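# Flip the upright steel cup mouth-down onto the plate

## Task

Invert the steel cup that currently sits opening-up so it ends standing on the bench plate with its opening facing down, then release it so neither gripper is holding it.

## Robot and tools

Robot: two arms, left_arm and right_arm, each ending in a two-finger parallel gripper. In the shared scene frame the origin lies on the table surface midway between the arm bases, +x points forward over the table, +z points up, and left_arm sits on the +y side. The arm names do not match the left or right side of any camera image. Each gripper's fingers extend along its own +z axis and close along its own y axis. The reported end_effector_position is the point between the finger pads, roughly 1 cm short of the fingertips.

Row format (used by execute_actions rows and by move target): one flat list of 14 numbers covering both arms, each in [-1, 1]. The first seven are left_arm: dx, dy, dz, rx, ry, rz, opening; the last seven are the same for right_arm. Always send all 14, even if one arm should not move. dx..rz are an offset, not a pose: they are expressed in that gripper's own axes and counted from the gripper's pose in the most recent result that reported it (before any such result in this scene, and for the second or later call in one reply, from wherever the robot is when the action begins). Scale: 1.0 equals 0.6 m of translation or 180 degrees of rotation; rx, ry, rz form a single rotation vector. opening is absolute: +1 is fully open (0.094 m), -1 is fully closed.

execute_actions: argument actions is a list holding at most one item. An empty list just reports the state. {"rows": [...], "steps": n} runs up to 15 control steps of 1/30 s (default 15); each row covers one step and the final row repeats if rows run out. Every row is measured from the same base pose, not from the previous row. {"steps": n} without rows is a wait of up to 300 steps counted from the previous result, so time spent replying is included. Optional pictures (boolean) toggles the camera images, which come by default. A rejected call sends nothing.

move: target is one 14-number row as above; speed is the top path speed in m/s, 0.002 to 0.5 (default 0.25), with rotation capped at twice that value in rad/s. Each gripper follows a straight path toward its target, all paths finishing together, lasting between 0.5 and 10 s; longer paths are cut off at 10 s before arrival. Openings are sent when the move begins. Paths ignore obstacles and the other arm. Grippers trail their path, may wander off it, and can exceed the speed, especially with a nearly straight arm. Faster contact hits harder, and aiming further past a contact presses harder. The result adds a move: line with the ending (done, off_target, moving, held, fault) and any limits (paced = the sent pose was clipped; held = a check blocked some steps, after which the arm may jump faster), plus each gripper's distance to its target. If only one arm is named, the other finished fine.

wait: seconds, 0 to 10; nothing new is commanded. zoom_image: camera (cam_high, cam_low, cam_left_wrist, cam_right_wrist, each 504x504) and region [x0, y0, x1, y1] in pixels from the top-left corner, at most 504 by 504. finished_scene: scene is the current scene's number; it ends the scene irreversibly and grades it, so call it only after the cup is mouth-down on the plate and released.

Result lines: the state line gives each gripper's position (m) and quaternion (wxyz) in the scene frame; printed positions can be off, more so at long reach. grip_measured is the finger opening on the command scale; the last joint value gives it in metres. A "pose unreachable" line means the clearance check altered or blocked that arm's command; HELD marks steps where this occurred. "Hand target" shows where the controller is currently driving each gripper. FAULT or OVER-TEMPERATURE FAULT means that arm stopped. MOTOR HOT appears from 85 °C; at 100 °C the arm goes limp and drops whatever it holds, so avoid holding loads for long.

Behaviour to expect: each step's command is clipped to within 70 mm and 16 degrees of the measured pose, so far targets take several actions; after an action an arm only continues to its last clipped pose. Arms usually stop a centimetre or more short, typically low, and zero offsets let them sag further. To keep an arm in place, send the correcting offset back to its desired pose in the first call of a reply and zeros afterwards, aiming higher if it still sags. Position wins over orientation when both cannot be met. Joint limits (rad): waist ±2.880, shoulder 0 to 3.142, elbow 0 to 3.019, wrist pitch -1.693 to 1.571, wrist yaw ±1.571, wrist roll ±2.094. The simulation keeps running while the next call is being prepared.

Gripping: to hold the cup, command an opening about 0.03 below grip_measured for a firm hold (less for a gentler one). Finger force tops out near 50 to 62 N per pad; thin parts get less. Readings may be off by around 1 mm per gripper.

Avoid: knocking or placing anything off the table (fails the task), arms colliding or pressing each other hard, dropping or slamming the cup, hard pushes. Occasional disturbances may tug on a held part or shove loose objects, so verify the final state in the images before finishing.

Each tool is called after "Request:" as name(argument=value, ...), one argument or row to a line, values as JSON.

## Session

Request:
execute_actions(
  actions=[],
)

Scene clock: 0.00 s of 5000.00 s.
left_arm: end_effector_position=(+0.6164, +0.5590, +0.1341) grip_measured=+1.000 end_effector_quat_wxyz=(+0.740, -0.651, +0.089, -0.145) | right_arm: end_effector_position=(+0.0210, -0.1234, +0.1183) grip_measured=+1.000 end_effector_quat_wxyz=(+0.138, -0.377, +0.906, -0.134)
Joint positions: left_arm=[ 0.127  2.191  1.26   1.172 -0.961 -1.43   0.094] | right_arm=[ 1.532  0.848  0.558 -1.464  0.343  0.91   0.094]
Joint velocities: left_arm=[-0.015 -0.005  0.012 -0.027 -0.022  0.007  0.   ] | right_arm=[ 0.005 -0.005 -0.002  0.002  0.051  0.022  0.   ]
Motor temperatures (°C, as the motors report them): left_arm=[24 24 22 21 22 22] | right_arm=[23 22 24 24 23 23]
Hand target (left_arm): +0.621, +0.560, +0.147; +0.744, -0.645, +0.078, -0.155
Hand target (right_arm): +0.020, -0.117, +0.125; +0.141, -0.376, +0.907, -0.125

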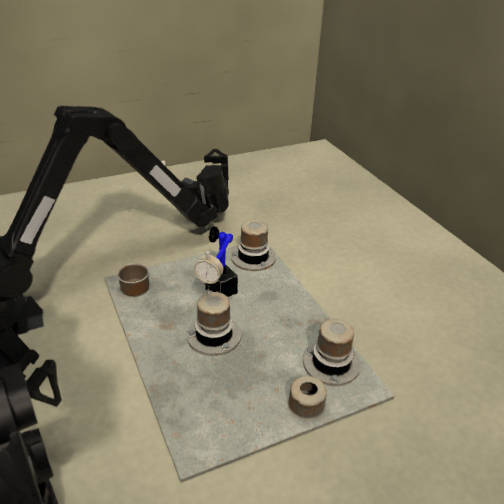

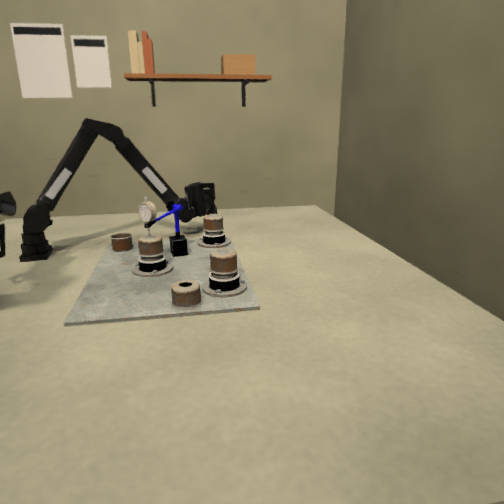

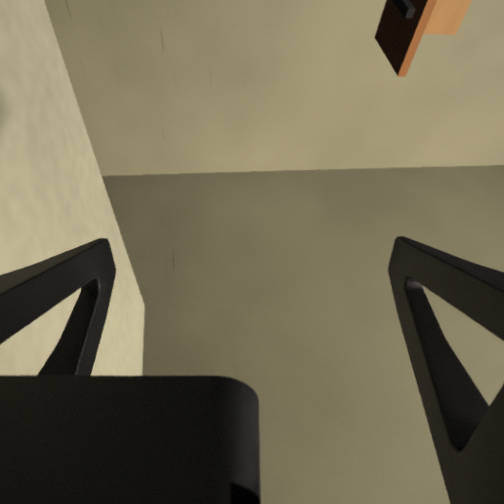

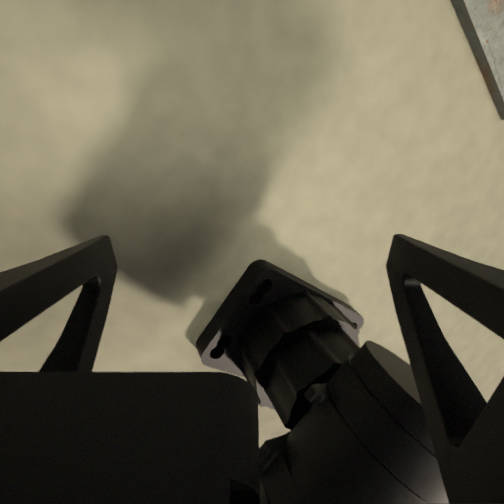

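Request:
zoom_image(
  camera="cam_high",
  region=[80, 200, 300, 370],
)

Request:
zoom_image(
  camera="cam_high",
  region=[240, 290, 420, 450],
)

Request:
zoom_image(
  camera="cam_low",
  region=[0, 170, 280, 340],
)

Region (80, 200, 300, 370) of cam_high's 504x504 image, scaled by 2.291, with more detail than that image has; it fills the top 389 rows of this view, and the rest is white.

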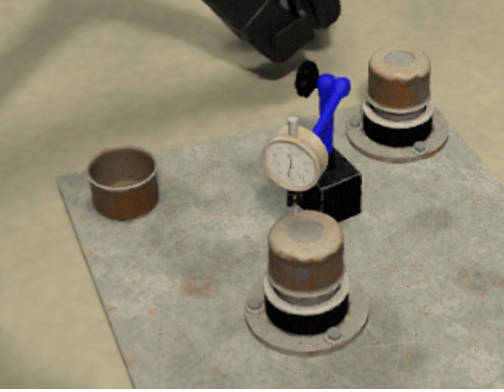

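Region (240, 290, 420, 450) of cam_high's 504x504 image, scaled by 2.800, with more detail than that image has.

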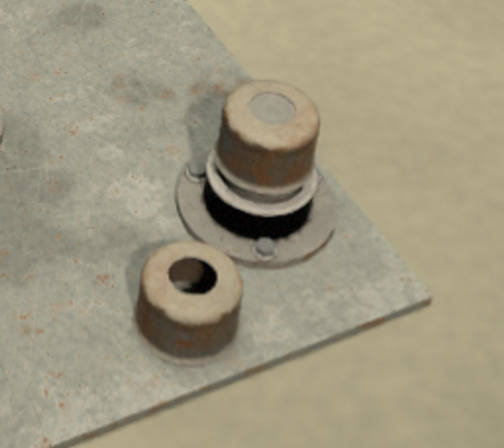

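Region (0, 170, 280, 340) of cam_low's 504x504 image, scaled by 1.800, with more detail than that image has; it fills the top 306 rows of this view, and the rest is white.

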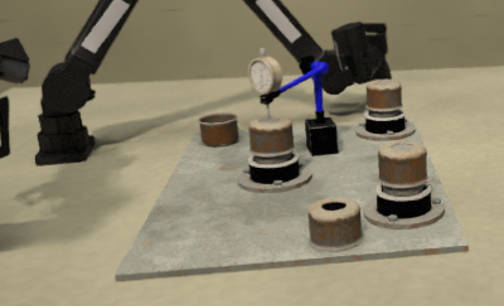

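Request:
move(
  target=[-0.123,-0.398,-0.138,0.266,0.341,0.418,1,-0.272,-0.275,-0.178,-0.555,-0.128,0.275,1],
  speed=0.3,
)

Scene clock: 116.03 s of 5000.00 s.
left_arm: end_effector_position=(+0.4982, +0.4706, +0.3227) grip_measured=+1.000 end_effector_quat_wxyz=(+0.688, -0.016, +0.726, -0.018) | right_arm: end_effector_position=(+0.1784, -0.0977, +0.2780) grip_measured=+1.000 end_effector_quat_wxyz=(-0.014, -0.011, +0.731, +0.682)
Joint positions: left_arm=[ 0.454  1.337  0.853  0.419  0.597 -0.011  0.094] | right_arm=[-0.111  0.95   0.643 -1.443 -1.5   -0.172  0.094]
Joint velocities: left_arm=[ 0.005 -0.005 -0.002 -0.012 -0.051 -0.022  0.   ] | right_arm=[-0.015 -0.005 -0.002  0.007 -0.037 -0.095  0.   ]
Motor temperatures (°C, as the motors report them): left_arm=[24 27 25 21 22 22] | right_arm=[23 23 31 24 23 23]
Hand target (left_arm): +0.501, +0.479, +0.354; +0.702, -0.004, +0.712, -0.002
Hand target (right_arm): +0.178, -0.098, +0.278; -0.013, -0.012, +0.732, +0.681
Off the commanded pose (left_arm): 0.033 m, 4 deg.
Off the commanded pose (right_arm): 0.031 m, 5 deg.
After step 90, 109.13 s passed at rest.
move: held (right_arm), off_target (left_arm); limits=held; held on 18 of 117 steps (right_arm), including the last (right_arm)
pose unreachable (right arm): on one or more control steps of this call this arm could not follow its commanded pose, so it was not sent that pose on those steps. On the call's last step it was still not sent that pose. It may still have moved: this result reports where it is.
cause: the commanded pose would bring two parts of the arm too close to each other (its wrist (the part past joint 4) and its wrist camera, with joints 5 (wrist yaw) and 6 (wrist roll) between them).

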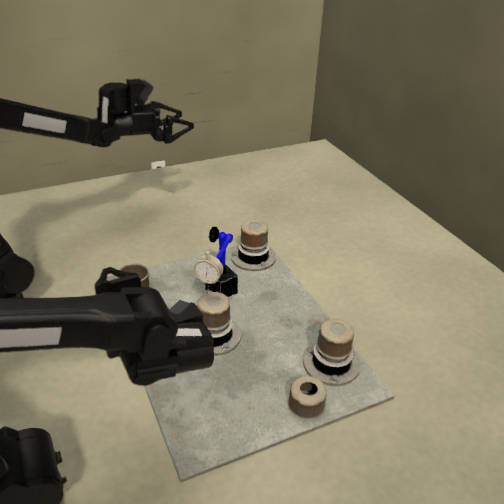

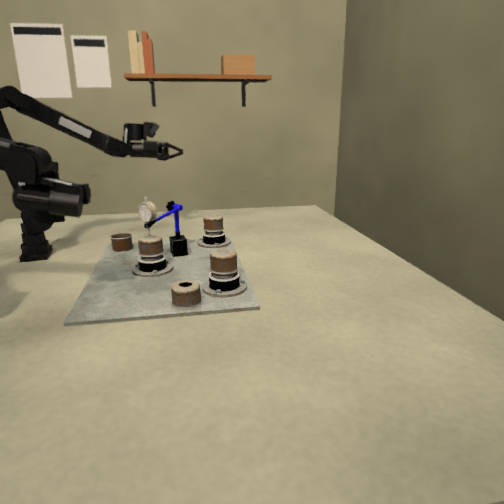

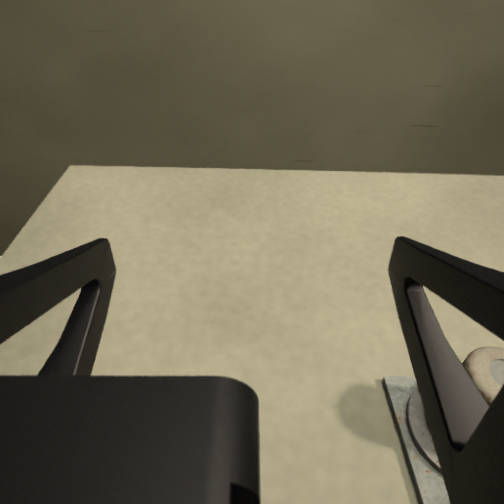

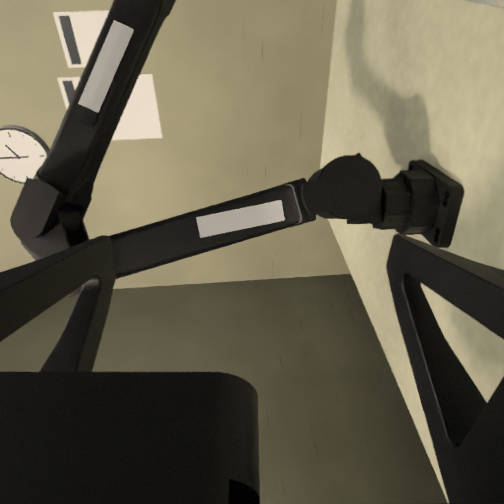

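Request:
move(
  target=[0.1,-0.315,-0.46,0,0.483,0,1,0,0.02,0,0.03,0,0,1],
  speed=0.3,
)

Scene clock: 142.50 s of 5000.00 s.
left_arm: end_effector_position=(+0.2150, +0.2850, +0.2623) grip_measured=+1.000 end_effector_quat_wxyz=(-0.008, -0.001, +1.000, -0.014) | right_arm: end_effector_position=(+0.1721, -0.0995, +0.2730) grip_measured=+1.000 end_effector_quat_wxyz=(-0.029, +0.006, +0.761, +0.648)
Joint positions: left_arm=[ 0.069  0.955  1.031 -1.668  0.024  0.207  0.094] | right_arm=[-0.111  0.891  0.643 -1.398 -1.411 -0.024  0.094]
Joint velocities: left_arm=[-0.005 -0.015 -0.002  0.007  0.051 -0.007  0.   ] | right_arm=[-0.005 -0.005  0.007  0.022  0.022  0.037  0.   ]
Motor temperatures (°C, as the motors report them): left_arm=[24 26 28 21 22 22] | right_arm=[23 23 30 24 24 23]
Hand target (left_arm): +0.219, +0.285, +0.282; +0.013, -0.003, +1.000, -0.008
Hand target (right_arm): +0.178, -0.097, +0.290; -0.014, -0.011, +0.762, +0.647
Off the commanded pose (left_arm): 0.025 m, 1 deg.
Off the commanded pose (right_arm): 0.018 m, 3 deg.
joint sent to its limit (left arm) — the command would take joint 4 (wrist pitch) past its lower limit, so that joint was sent only as far as its limit.
After step 90, 20.43 s passed at rest.
move: off_target (left_arm, right_arm)

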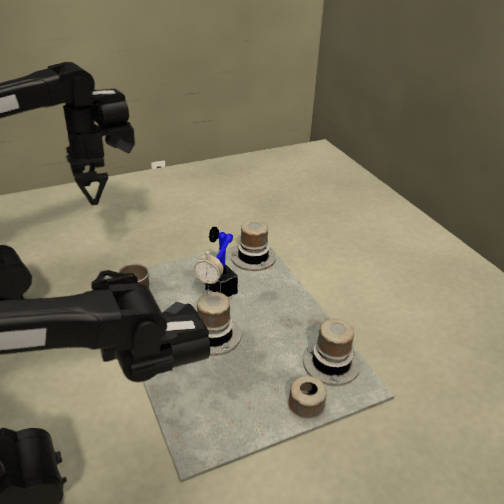

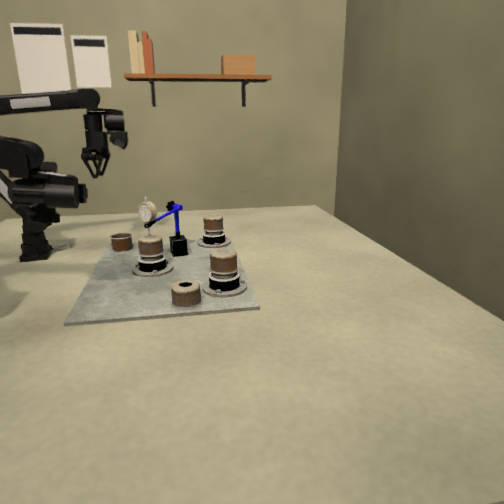

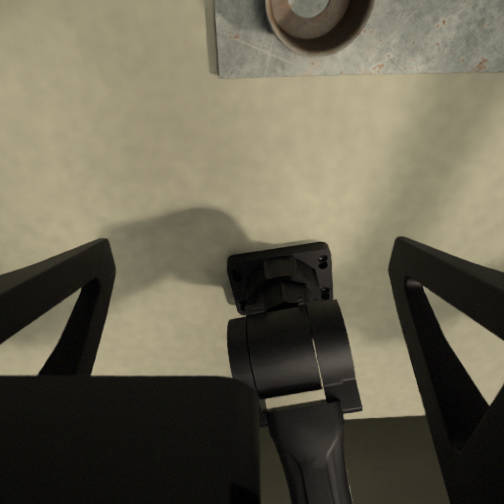

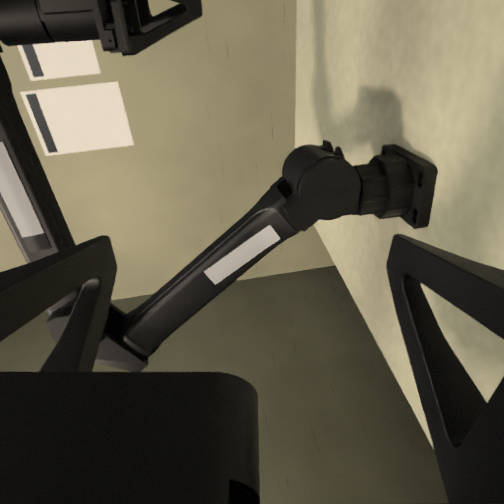

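Request:
move(
  target=[-0.15,-0.092,0.2,0,0,0,1,0,0.03,0,0,0,0,1],
  speed=0.3,
)

Scene clock: 151.70 s of 5000.00 s.
left_arm: end_effector_position=(+0.2946, +0.2260, +0.1387) grip_measured=+1.000 end_effector_quat_wxyz=(-0.021, +0.002, +1.000, -0.013) | right_arm: end_effector_position=(+0.1689, -0.0991, +0.2765) grip_measured=+1.000 end_effector_quat_wxyz=(-0.039, +0.019, +0.761, +0.648)
Joint positions: left_arm=[-0.172  1.231  0.895 -1.277  0.027 -0.027  0.094] | right_arm=[-0.108  0.871  0.643 -1.398 -1.411  0.029  0.094]
Joint velocities: left_arm=[ 0.005 -0.015 -0.002  0.007  0.007 -0.037  0.   ] | right_arm=[ 0.005 -0.005  0.002  0.017 -0.022 -0.007  0.   ]
Motor temperatures (°C, as the motors report them): left_arm=[24 26 28 21 22 22] | right_arm=[23 23 31 24 24 23]
Hand target (left_arm): +0.301, +0.224, +0.144; -0.007, -0.001, +1.000, -0.014
Hand target (right_arm): +0.172, -0.097, +0.291; -0.029, +0.006, +0.761, +0.648
Off the commanded pose (left_arm): 0.009 m, 2 deg.
Off the commanded pose (right_arm): 0.015 m, 2 deg.
After step 90, 5.13 s passed at rest.
move: off_target (right_arm)

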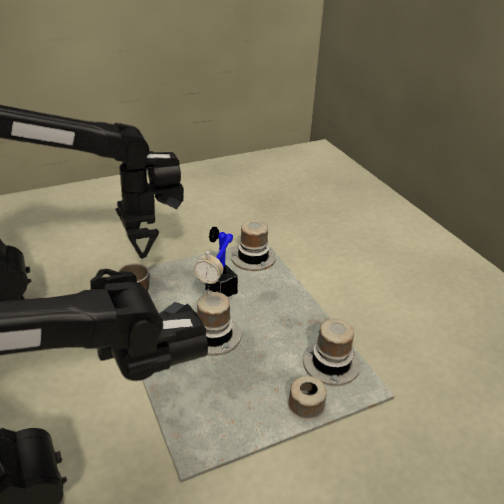

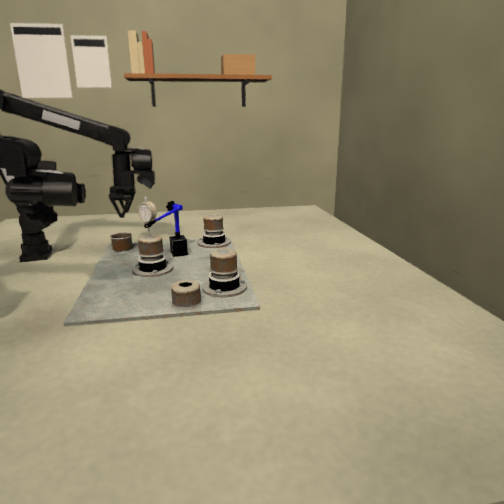

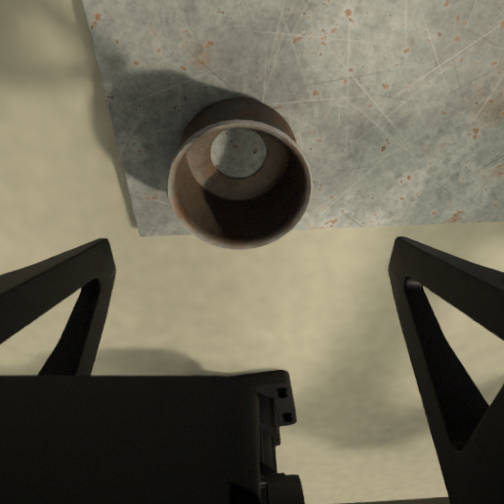

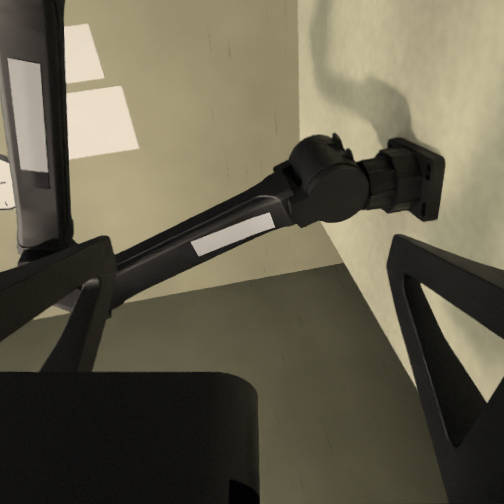

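Request:
move(
  target=[0.005,0.01,0.105,0,0,0,1,0,0.03,0,0,0,0,1],
  speed=0.15,
)

Scene clock: 160.33 s of 5000.00 s.
left_arm: end_effector_position=(+0.2808, +0.2265, +0.0752) grip_measured=+1.000 end_effector_quat_wxyz=(-0.030, +0.003, +0.999, -0.013) | right_arm: end_effector_position=(+0.1660, -0.0988, +0.2795) grip_measured=+1.000 end_effector_quat_wxyz=(-0.049, +0.031, +0.760, +0.647)
Joint positions: left_arm=[-0.171  1.288  0.759 -1.102  0.027 -0.024  0.094] | right_arm=[-0.106  0.854  0.643 -1.398 -1.411  0.078  0.094]
Joint velocities: left_arm=[ 0.005 -0.005 -0.002 -0.012  0.007  0.007  0.   ] | right_arm=[-0.005  0.015 -0.002 -0.002 -0.007  0.022  0.   ]
Motor temperatures (°C, as the motors report them): left_arm=[24 26 27 21 22 22] | right_arm=[23 23 32 24 24 23]
Hand target (left_arm): +0.288, +0.230, +0.076; -0.021, +0.002, +1.000, -0.013
Hand target (right_arm): +0.170, -0.097, +0.294; -0.039, +0.018, +0.761, +0.648
Off the commanded pose (left_arm): 0.009 m, 1 deg.
Off the commanded pose (right_arm): 0.016 m, 2 deg.
After step 90, 4.83 s passed at rest.
move: off_target (right_arm)

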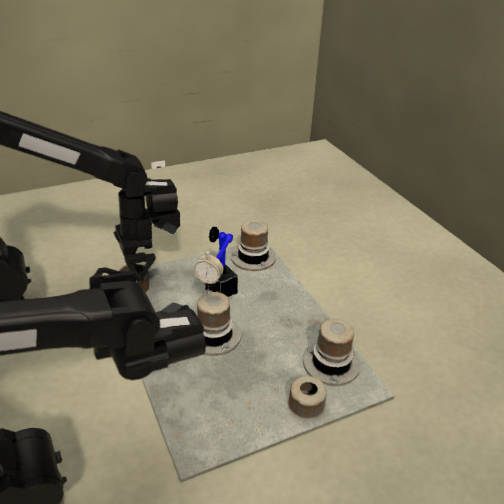

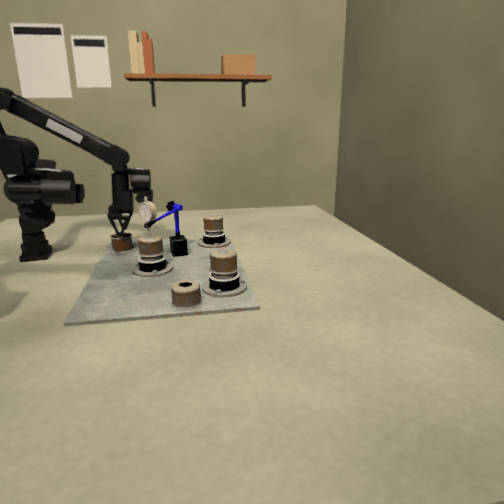

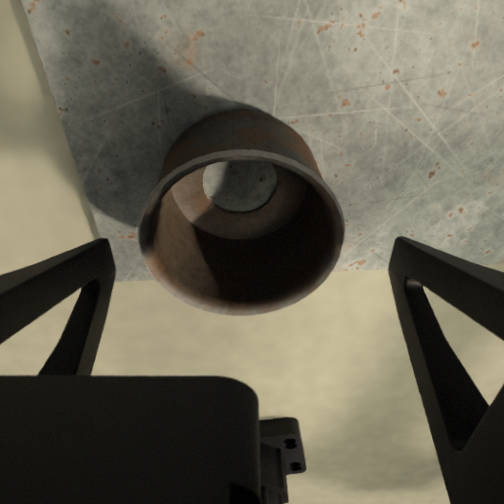

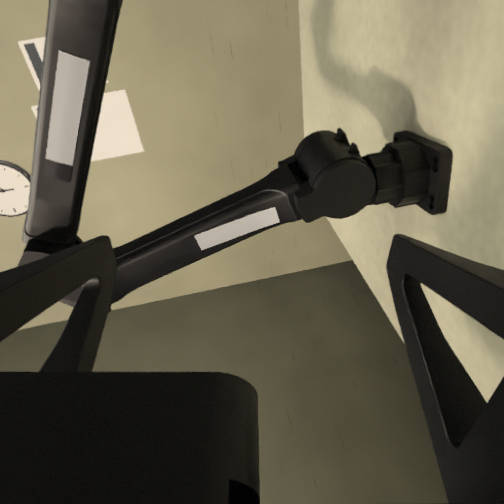

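Request:
move(
  target=[-0.012,0.014,0.07,0,0.015,0,1,0,0.025,0,0,0,0,1],
  speed=0.08,
)

Scene clock: 166.50 s of 5000.00 s.
left_arm: end_effector_position=(+0.2806, +0.2299, +0.0348) grip_measured=+1.000 end_effector_quat_wxyz=(-0.059, +0.004, +0.998, -0.013) | right_arm: end_effector_position=(+0.1645, -0.0988, +0.2813) grip_measured=+1.000 end_effector_quat_wxyz=(-0.058, +0.043, +0.760, +0.646)
Joint positions: left_arm=[-0.16   1.401  0.734 -1.021  0.027 -0.011  0.094] | right_arm=[-0.106  0.844  0.643 -1.398 -1.411  0.118  0.094]
Joint velocities: left_arm=[-0.015  0.005 -0.002 -0.007  0.007 -0.051  0.   ] | right_arm=[ 0.005 -0.015 -0.002 -0.017 -0.007  0.007  0.   ]
Motor temperatures (°C, as the motors report them): left_arm=[24 25 26 21 22 22] | right_arm=[23 23 32 24 24 23]
Hand target (left_arm): +0.285, +0.233, +0.033; -0.054, +0.004, +0.998, -0.012
Hand target (right_arm): +0.167, -0.097, +0.294; -0.049, +0.031, +0.760, +0.647
Off the commanded pose (left_arm): 0.007 m, 1 deg.
Off the commanded pose (right_arm): 0.014 m, 2 deg.
After step 90, 2.27 s passed at rest.
move: off_target (right_arm)

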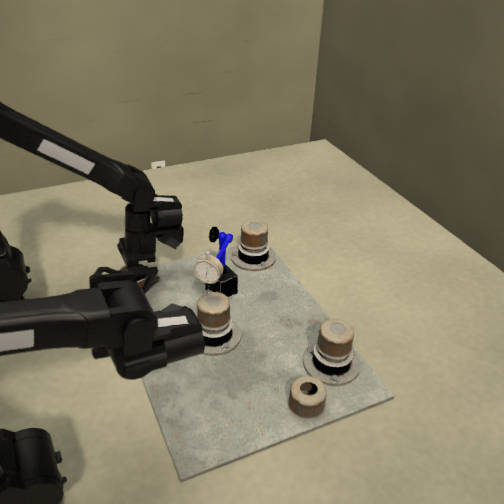

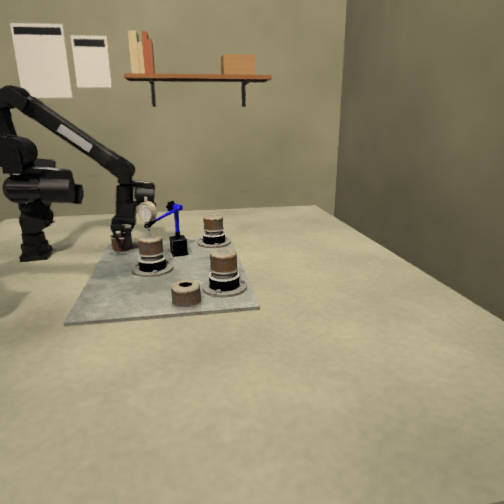

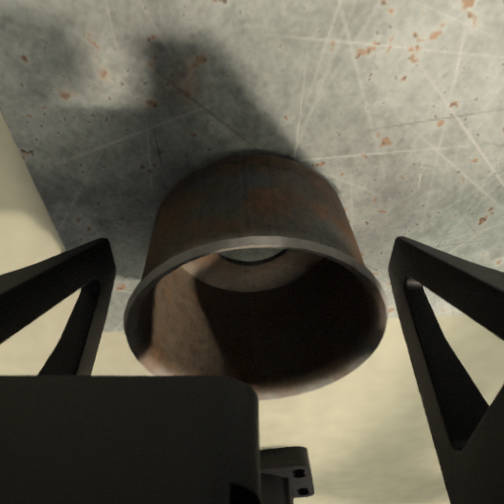

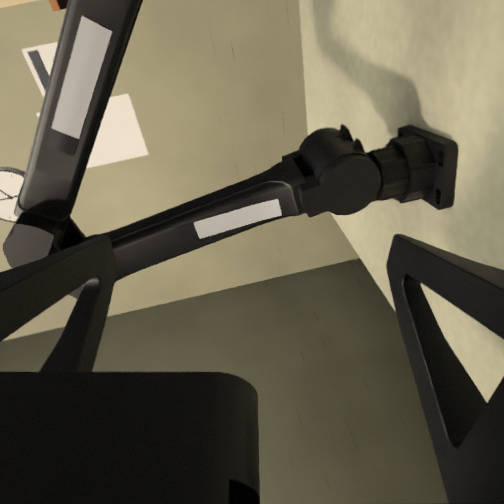

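Request:
move(
  target=[0.004,0,0,0,-0.042,0,1,0,0.02,0,0,0,0,1],
  speed=0.08,
)

Request:
move(
  target=[0,0,0,0,0,0,0.4,0,0,0,0,0,0,1],
  speed=0.08,
)

Scene clock: 177.97 s of 5000.00 s.
left_arm: end_effector_position=(+0.2715, +0.2301, +0.0301) grip_measured=+1.000 end_effector_quat_wxyz=(-0.010, +0.005, +1.000, -0.013) | right_arm: end_effector_position=(+0.1637, -0.0989, +0.2821) grip_measured=+1.000 end_effector_quat_wxyz=(-0.065, +0.052, +0.759, +0.645)
Joint positions: left_arm=[-0.16   1.319  0.645 -0.917  0.027 -0.01   0.094] | right_arm=[-0.106  0.839  0.643 -1.398 -1.411  0.146  0.094]
Joint velocities: left_arm=[ 0.005 -0.005  0.007 -0.002 -0.081  0.007  0.   ] | right_arm=[ 0.005 -0.005  0.007  0.007  0.007 -0.037  0.   ]
Motor temperatures (°C, as the motors report them): left_arm=[24 25 26 21 22 22] | right_arm=[23 23 32 24 24 23]
Hand target (left_arm): +0.278, +0.230, +0.035; +0.007, +0.002, +1.000, -0.014
Hand target (right_arm): +0.166, -0.097, +0.293; -0.058, +0.043, +0.760, +0.646
Off the commanded pose (left_arm): 0.008 m, 2 deg.
Off the commanded pose (right_arm): 0.011 m, 1 deg.
After step 90, 7.37 s passed at rest.
move: off_target (right_arm)

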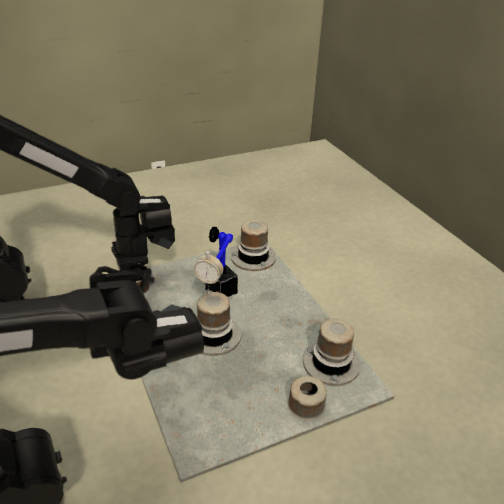

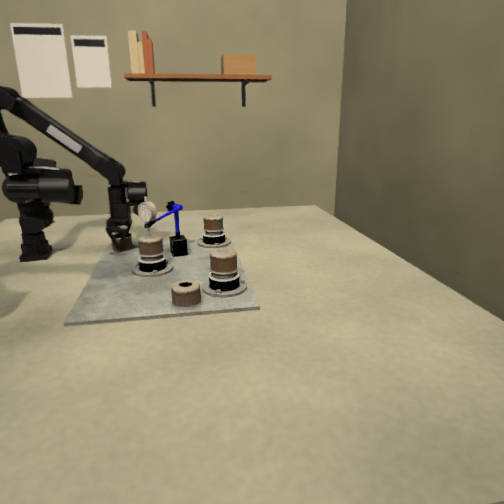

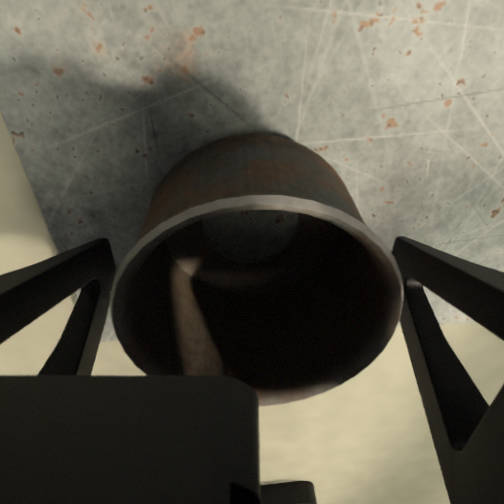

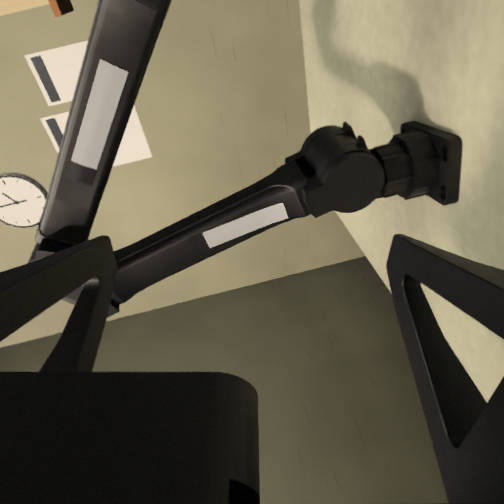

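Scene clock: 178.47 s of 5000.00 s.
left_arm: end_effector_position=(+0.2713, +0.2301, +0.0300) grip_measured=+0.473 end_effector_quat_wxyz=(-0.010, +0.005, +1.000, -0.013) | right_arm: end_effector_position=(+0.1637, -0.0989, +0.2821) grip_measured=+1.000 end_effector_quat_wxyz=(-0.065, +0.052, +0.759, +0.645)
Joint positions: left_arm=[-0.16   1.319  0.645 -0.917  0.027 -0.01   0.069] | right_arm=[-0.106  0.839  0.643 -1.398 -1.411  0.147  0.094]
Joint velocities: left_arm=[ 0.005 -0.005 -0.012  0.012 -0.007 -0.007 -0.   ] | right_arm=[-0.005 -0.024  0.007  0.017  0.022  0.037  0.   ]
Motor temperatures (°C, as the motors report them): left_arm=[24 25 26 21 22 22] | right_arm=[23 23 32 24 24 23]
Hand target (left_arm): +0.271, +0.230, +0.030; -0.010, +0.005, +1.000, -0.013
Hand target (right_arm): +0.164, -0.099, +0.282; -0.065, +0.052, +0.759, +0.645
Off the commanded pose (left_arm): 0.000 m, 0 deg.
Off the commanded pose (right_arm): 0.000 m, 0 deg.
move: done

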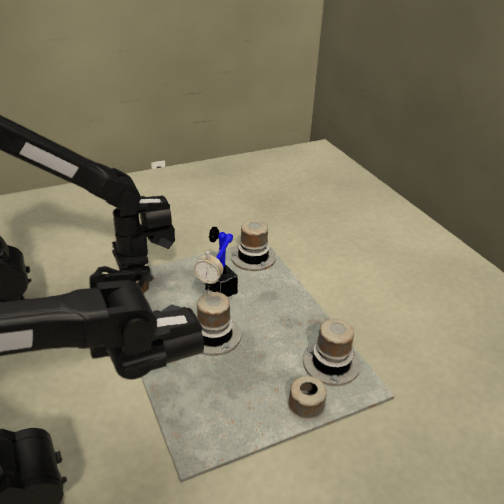

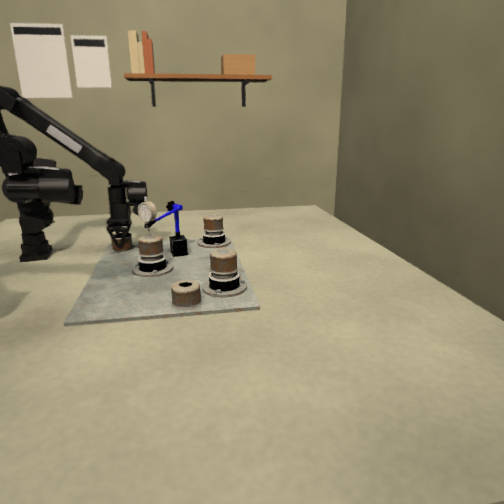

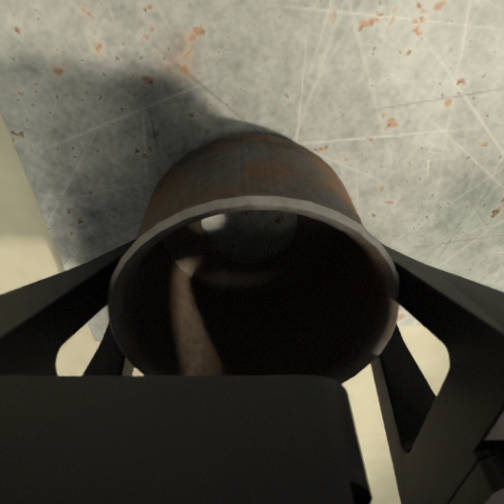

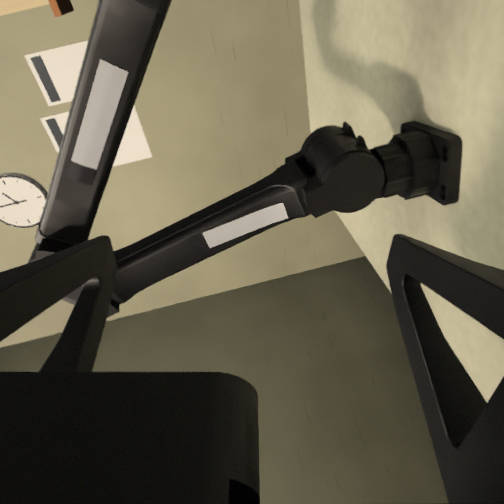

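Request:
move(
  target=[0,0,-0.2,0,0,0,0.43,-0.005,0.02,0,0,0,-0.06,1],
  speed=0.2,
)

Request:
move(
  target=[0.17,-0.35,-0.24,0.421,-0.421,0.36,0.43,0,0,0,0,0,0,1],
  speed=0.3,
)

Scene clock: 203.27 s of 5000.00 s.
left_arm: end_effector_position=(+0.2600, +0.2312, +0.1283) grip_measured=+0.473 end_effector_quat_wxyz=(-0.034, +0.006, +0.999, -0.013) | right_arm: end_effector_position=(+0.1663, -0.0988, +0.2831) grip_measured=+1.000 end_effector_quat_wxyz=(-0.016, -0.001, +0.761, +0.648)
Joint positions: left_arm=[-0.157  1.161  0.81  -1.287  0.027 -0.005  0.069] | right_arm=[-0.106  0.833  0.643 -1.362 -1.411  0.042  0.094]
Joint velocities: left_arm=[ 0.005 -0.015  0.022  0.007  0.022 -0.022 -0.   ] | right_arm=[ 0.005 -0.015 -0.002 -0.002  0.022  0.022  0.   ]
Motor temperatures (°C, as the motors report them): left_arm=[24 25 25 21 22 22] | right_arm=[23 23 31 24 24 23]
Hand target (left_arm): +0.275, +0.234, +0.149; -0.010, +0.005, +1.000, -0.013
Hand target (right_arm): +0.168, -0.097, +0.293; -0.004, -0.019, +0.761, +0.649
Off the commanded pose (left_arm): 0.026 m, 3 deg.
Off the commanded pose (right_arm): 0.011 m, 2 deg.
After step 90, 20.60 s passed at rest.
move: off_target (left_arm, right_arm)

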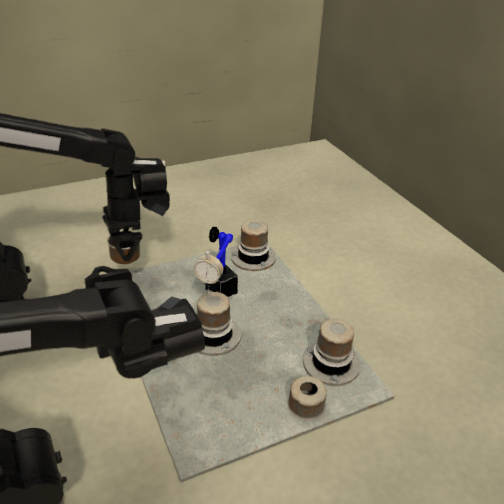

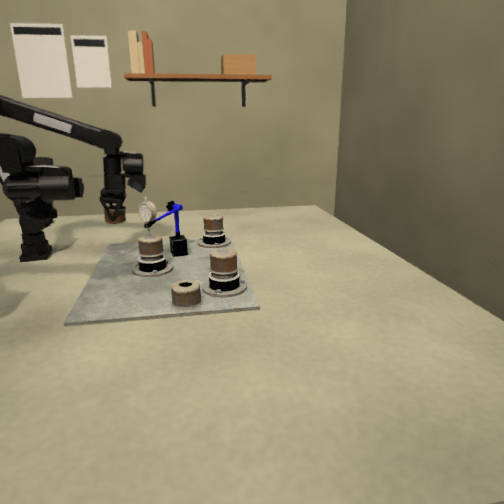

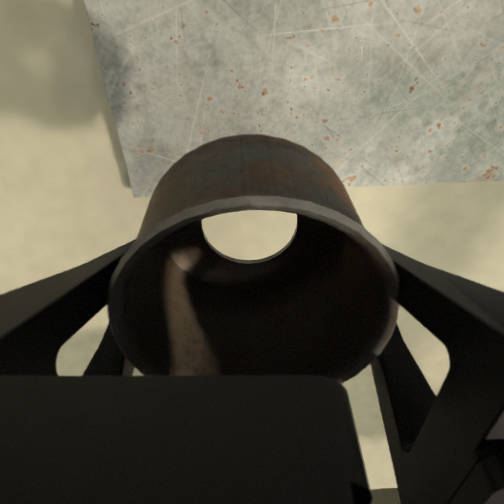

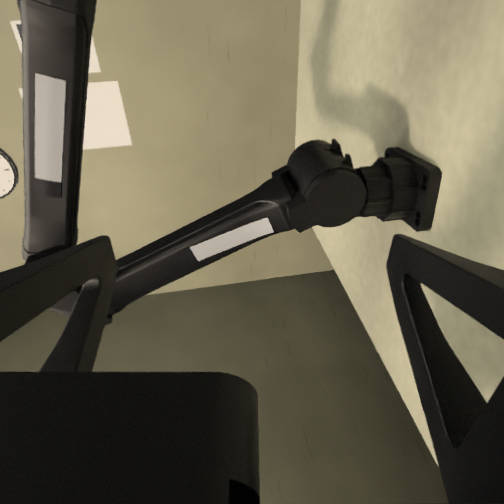

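Scene clock: 208.17 s of 5000.00 s.
left_arm: end_effector_position=(+0.1622, +0.0306, +0.2819) grip_measured=+0.474 end_effector_quat_wxyz=(+0.516, +0.428, +0.475, -0.569) | right_arm: end_effector_position=(+0.1663, -0.0988, +0.2831) grip_measured=+1.000 end_effector_quat_wxyz=(-0.016, -0.001, +0.761, +0.648)
Joint positions: left_arm=[-0.367  0.952  0.152  1.479  1.278 -0.758  0.069] | right_arm=[-0.106  0.833  0.643 -1.362 -1.411  0.042  0.094]
Joint velocities: left_arm=[-0.005  0.015 -0.017  0.09   0.007 -0.022 -0.   ] | right_arm=[-0.005 -0.005 -0.012 -0.012  0.022  0.051  0.   ]
Motor temperatures (°C, as the motors report them): left_arm=[24 25 26 21 22 22] | right_arm=[23 23 31 24 24 23]
Hand target (left_arm): +0.162, +0.029, +0.288; +0.520, +0.431, +0.466, -0.571
Hand target (right_arm): +0.166, -0.099, +0.283; -0.016, -0.001, +0.761, +0.648
Off the commanded pose (left_arm): 0.006 m, 2 deg.
Off the commanded pose (right_arm): 0.000 m, 0 deg.
move: done

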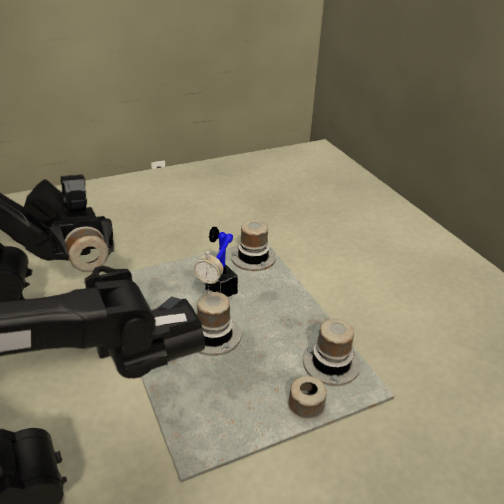

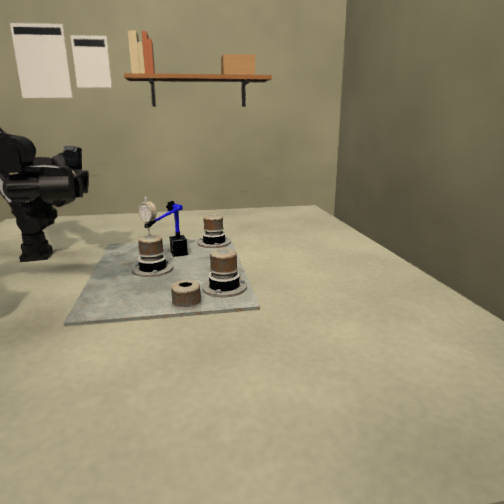

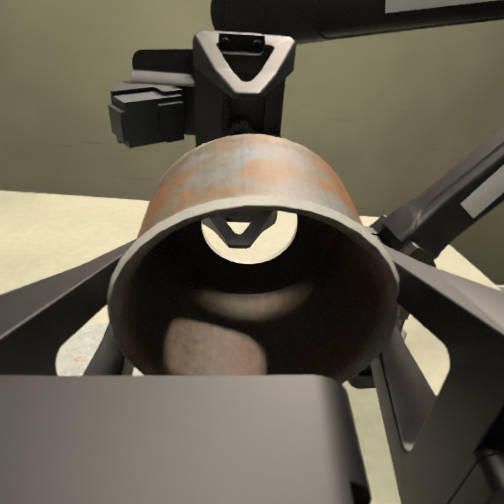

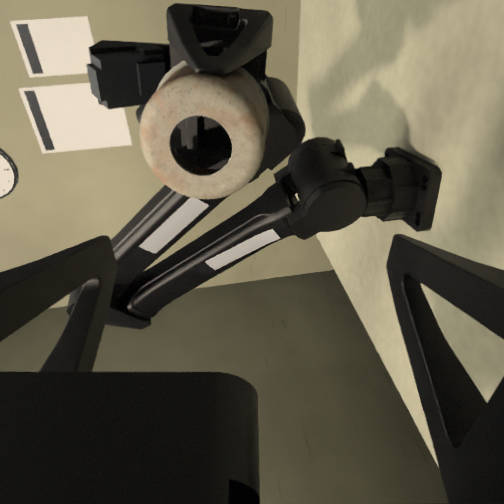

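Request:
move(
  target=[0.033,0,0.125,0,0,0,0.43,0,0,0,0,0,0,1],
  speed=0.15,
)

Scene clock: 216.97 s of 5000.00 s.
left_arm: end_effector_position=(+0.1512, -0.0372, +0.2431) grip_measured=+0.474 end_effector_quat_wxyz=(-0.488, -0.418, -0.507, +0.574) | right_arm: end_effector_position=(+0.1663, -0.0988, +0.2831) grip_measured=+1.000 end_effector_quat_wxyz=(-0.016, -0.001, +0.761, +0.648)
Joint positions: left_arm=[-0.72   0.965  0.15   1.054  0.961 -0.374  0.069] | right_arm=[-0.106  0.833  0.643 -1.362 -1.411  0.042  0.094]
Joint velocities: left_arm=[ 0.005 -0.015 -0.007 -0.017 -0.037  0.037 -0.001] | right_arm=[-0.005 -0.005 -0.007 -0.007 -0.066  0.007  0.   ]
Motor temperatures (°C, as the motors report them): left_arm=[24 25 26 21 22 22] | right_arm=[23 23 31 24 24 23]
Hand target (left_arm): +0.160, -0.044, +0.275; +0.516, +0.429, +0.477, -0.568
Hand target (right_arm): +0.166, -0.099, +0.283; -0.016, -0.001, +0.761, +0.648
Off the commanded pose (left_arm): 0.036 m, 5 deg.
Off the commanded pose (right_arm): 0.000 m, 0 deg.
After step 90, 4.67 s passed at rest.
move: off_target (left_arm)

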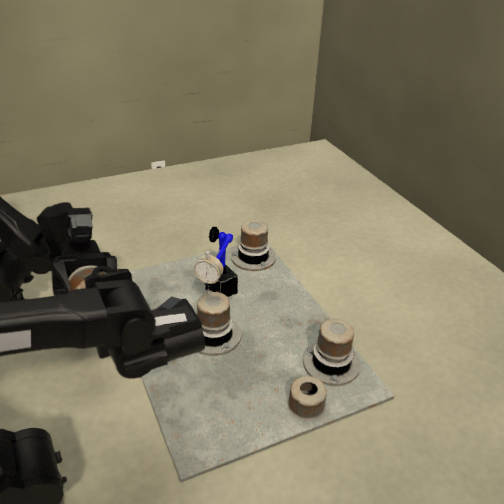

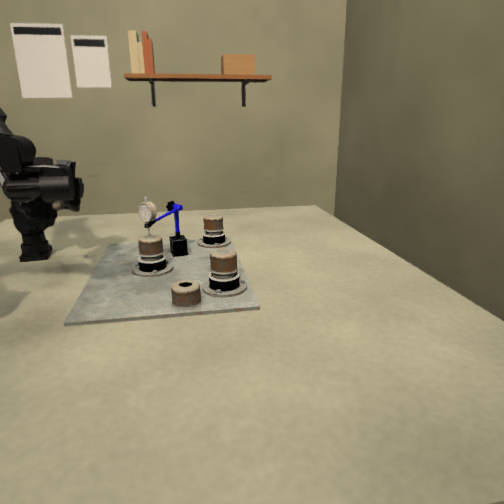

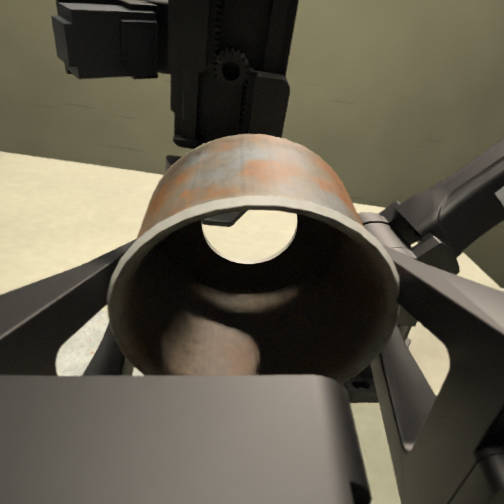

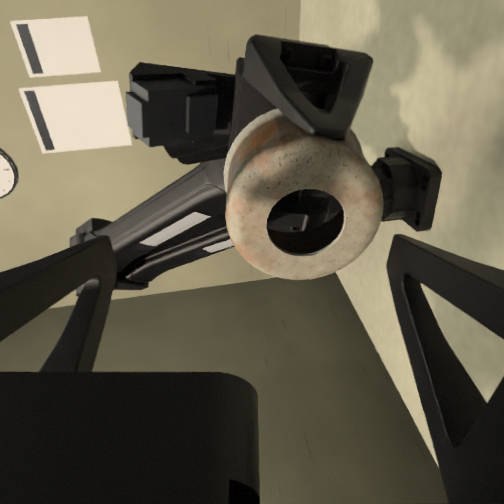

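Request:
move(
  target=[-0.085,0.03,0,0,0,0.06,0.43,0,0,0,0,0,0,1],
  speed=0.1,
)

Scene clock: 225.20 s of 5000.00 s.
left_arm: end_effector_position=(+0.1650, -0.0273, +0.2576) grip_measured=+0.474 end_effector_quat_wxyz=(+0.512, +0.455, +0.492, -0.537) | right_arm: end_effector_position=(+0.1663, -0.0988, +0.2831) grip_measured=+1.000 end_effector_quat_wxyz=(-0.016, -0.001, +0.761, +0.648)
Joint positions: left_arm=[-0.638  0.881  0.199  0.887  1.048 -0.242  0.069] | right_arm=[-0.106  0.833  0.643 -1.362 -1.411  0.042  0.094]
Joint velocities: left_arm=[-0.015 -0.005 -0.017 -0.012 -0.051 -0.007 -0.001] | right_arm=[-0.005  0.005 -0.007  0.002  0.022  0.007  0.   ]
Motor temperatures (°C, as the motors report them): left_arm=[24 25 27 21 22 22] | right_arm=[23 23 31 24 24 23]
Hand target (left_arm): +0.176, -0.030, +0.289; +0.540, +0.464, +0.466, -0.526
Hand target (right_arm): +0.166, -0.099, +0.283; -0.016, -0.001, +0.761, +0.648
Off the commanded pose (left_arm): 0.035 m, 5 deg.
Off the commanded pose (right_arm): 0.000 m, 0 deg.
After step 90, 3.97 s passed at rest.
move: off_target (left_arm)

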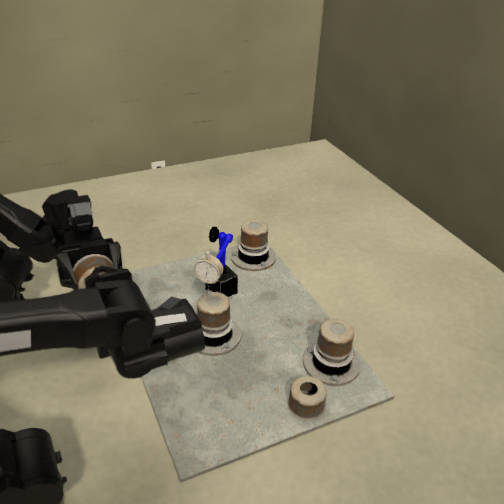

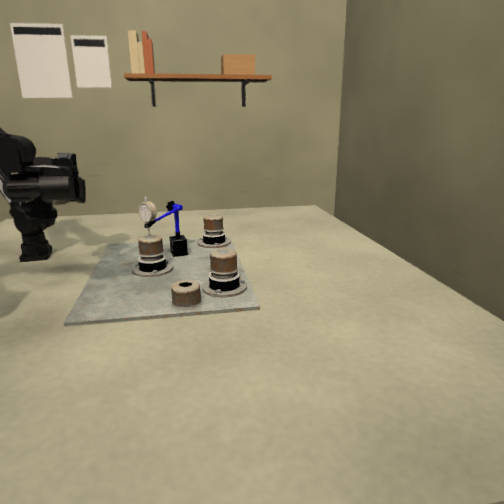

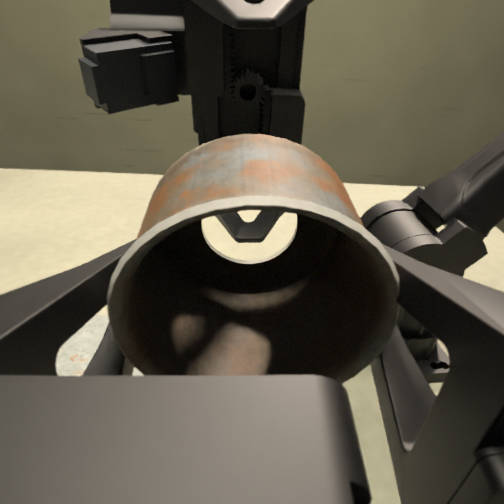

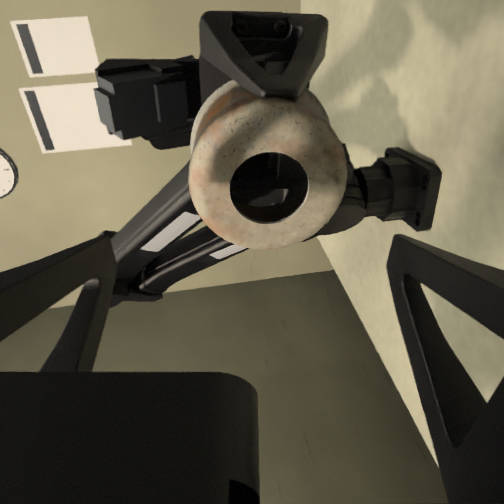

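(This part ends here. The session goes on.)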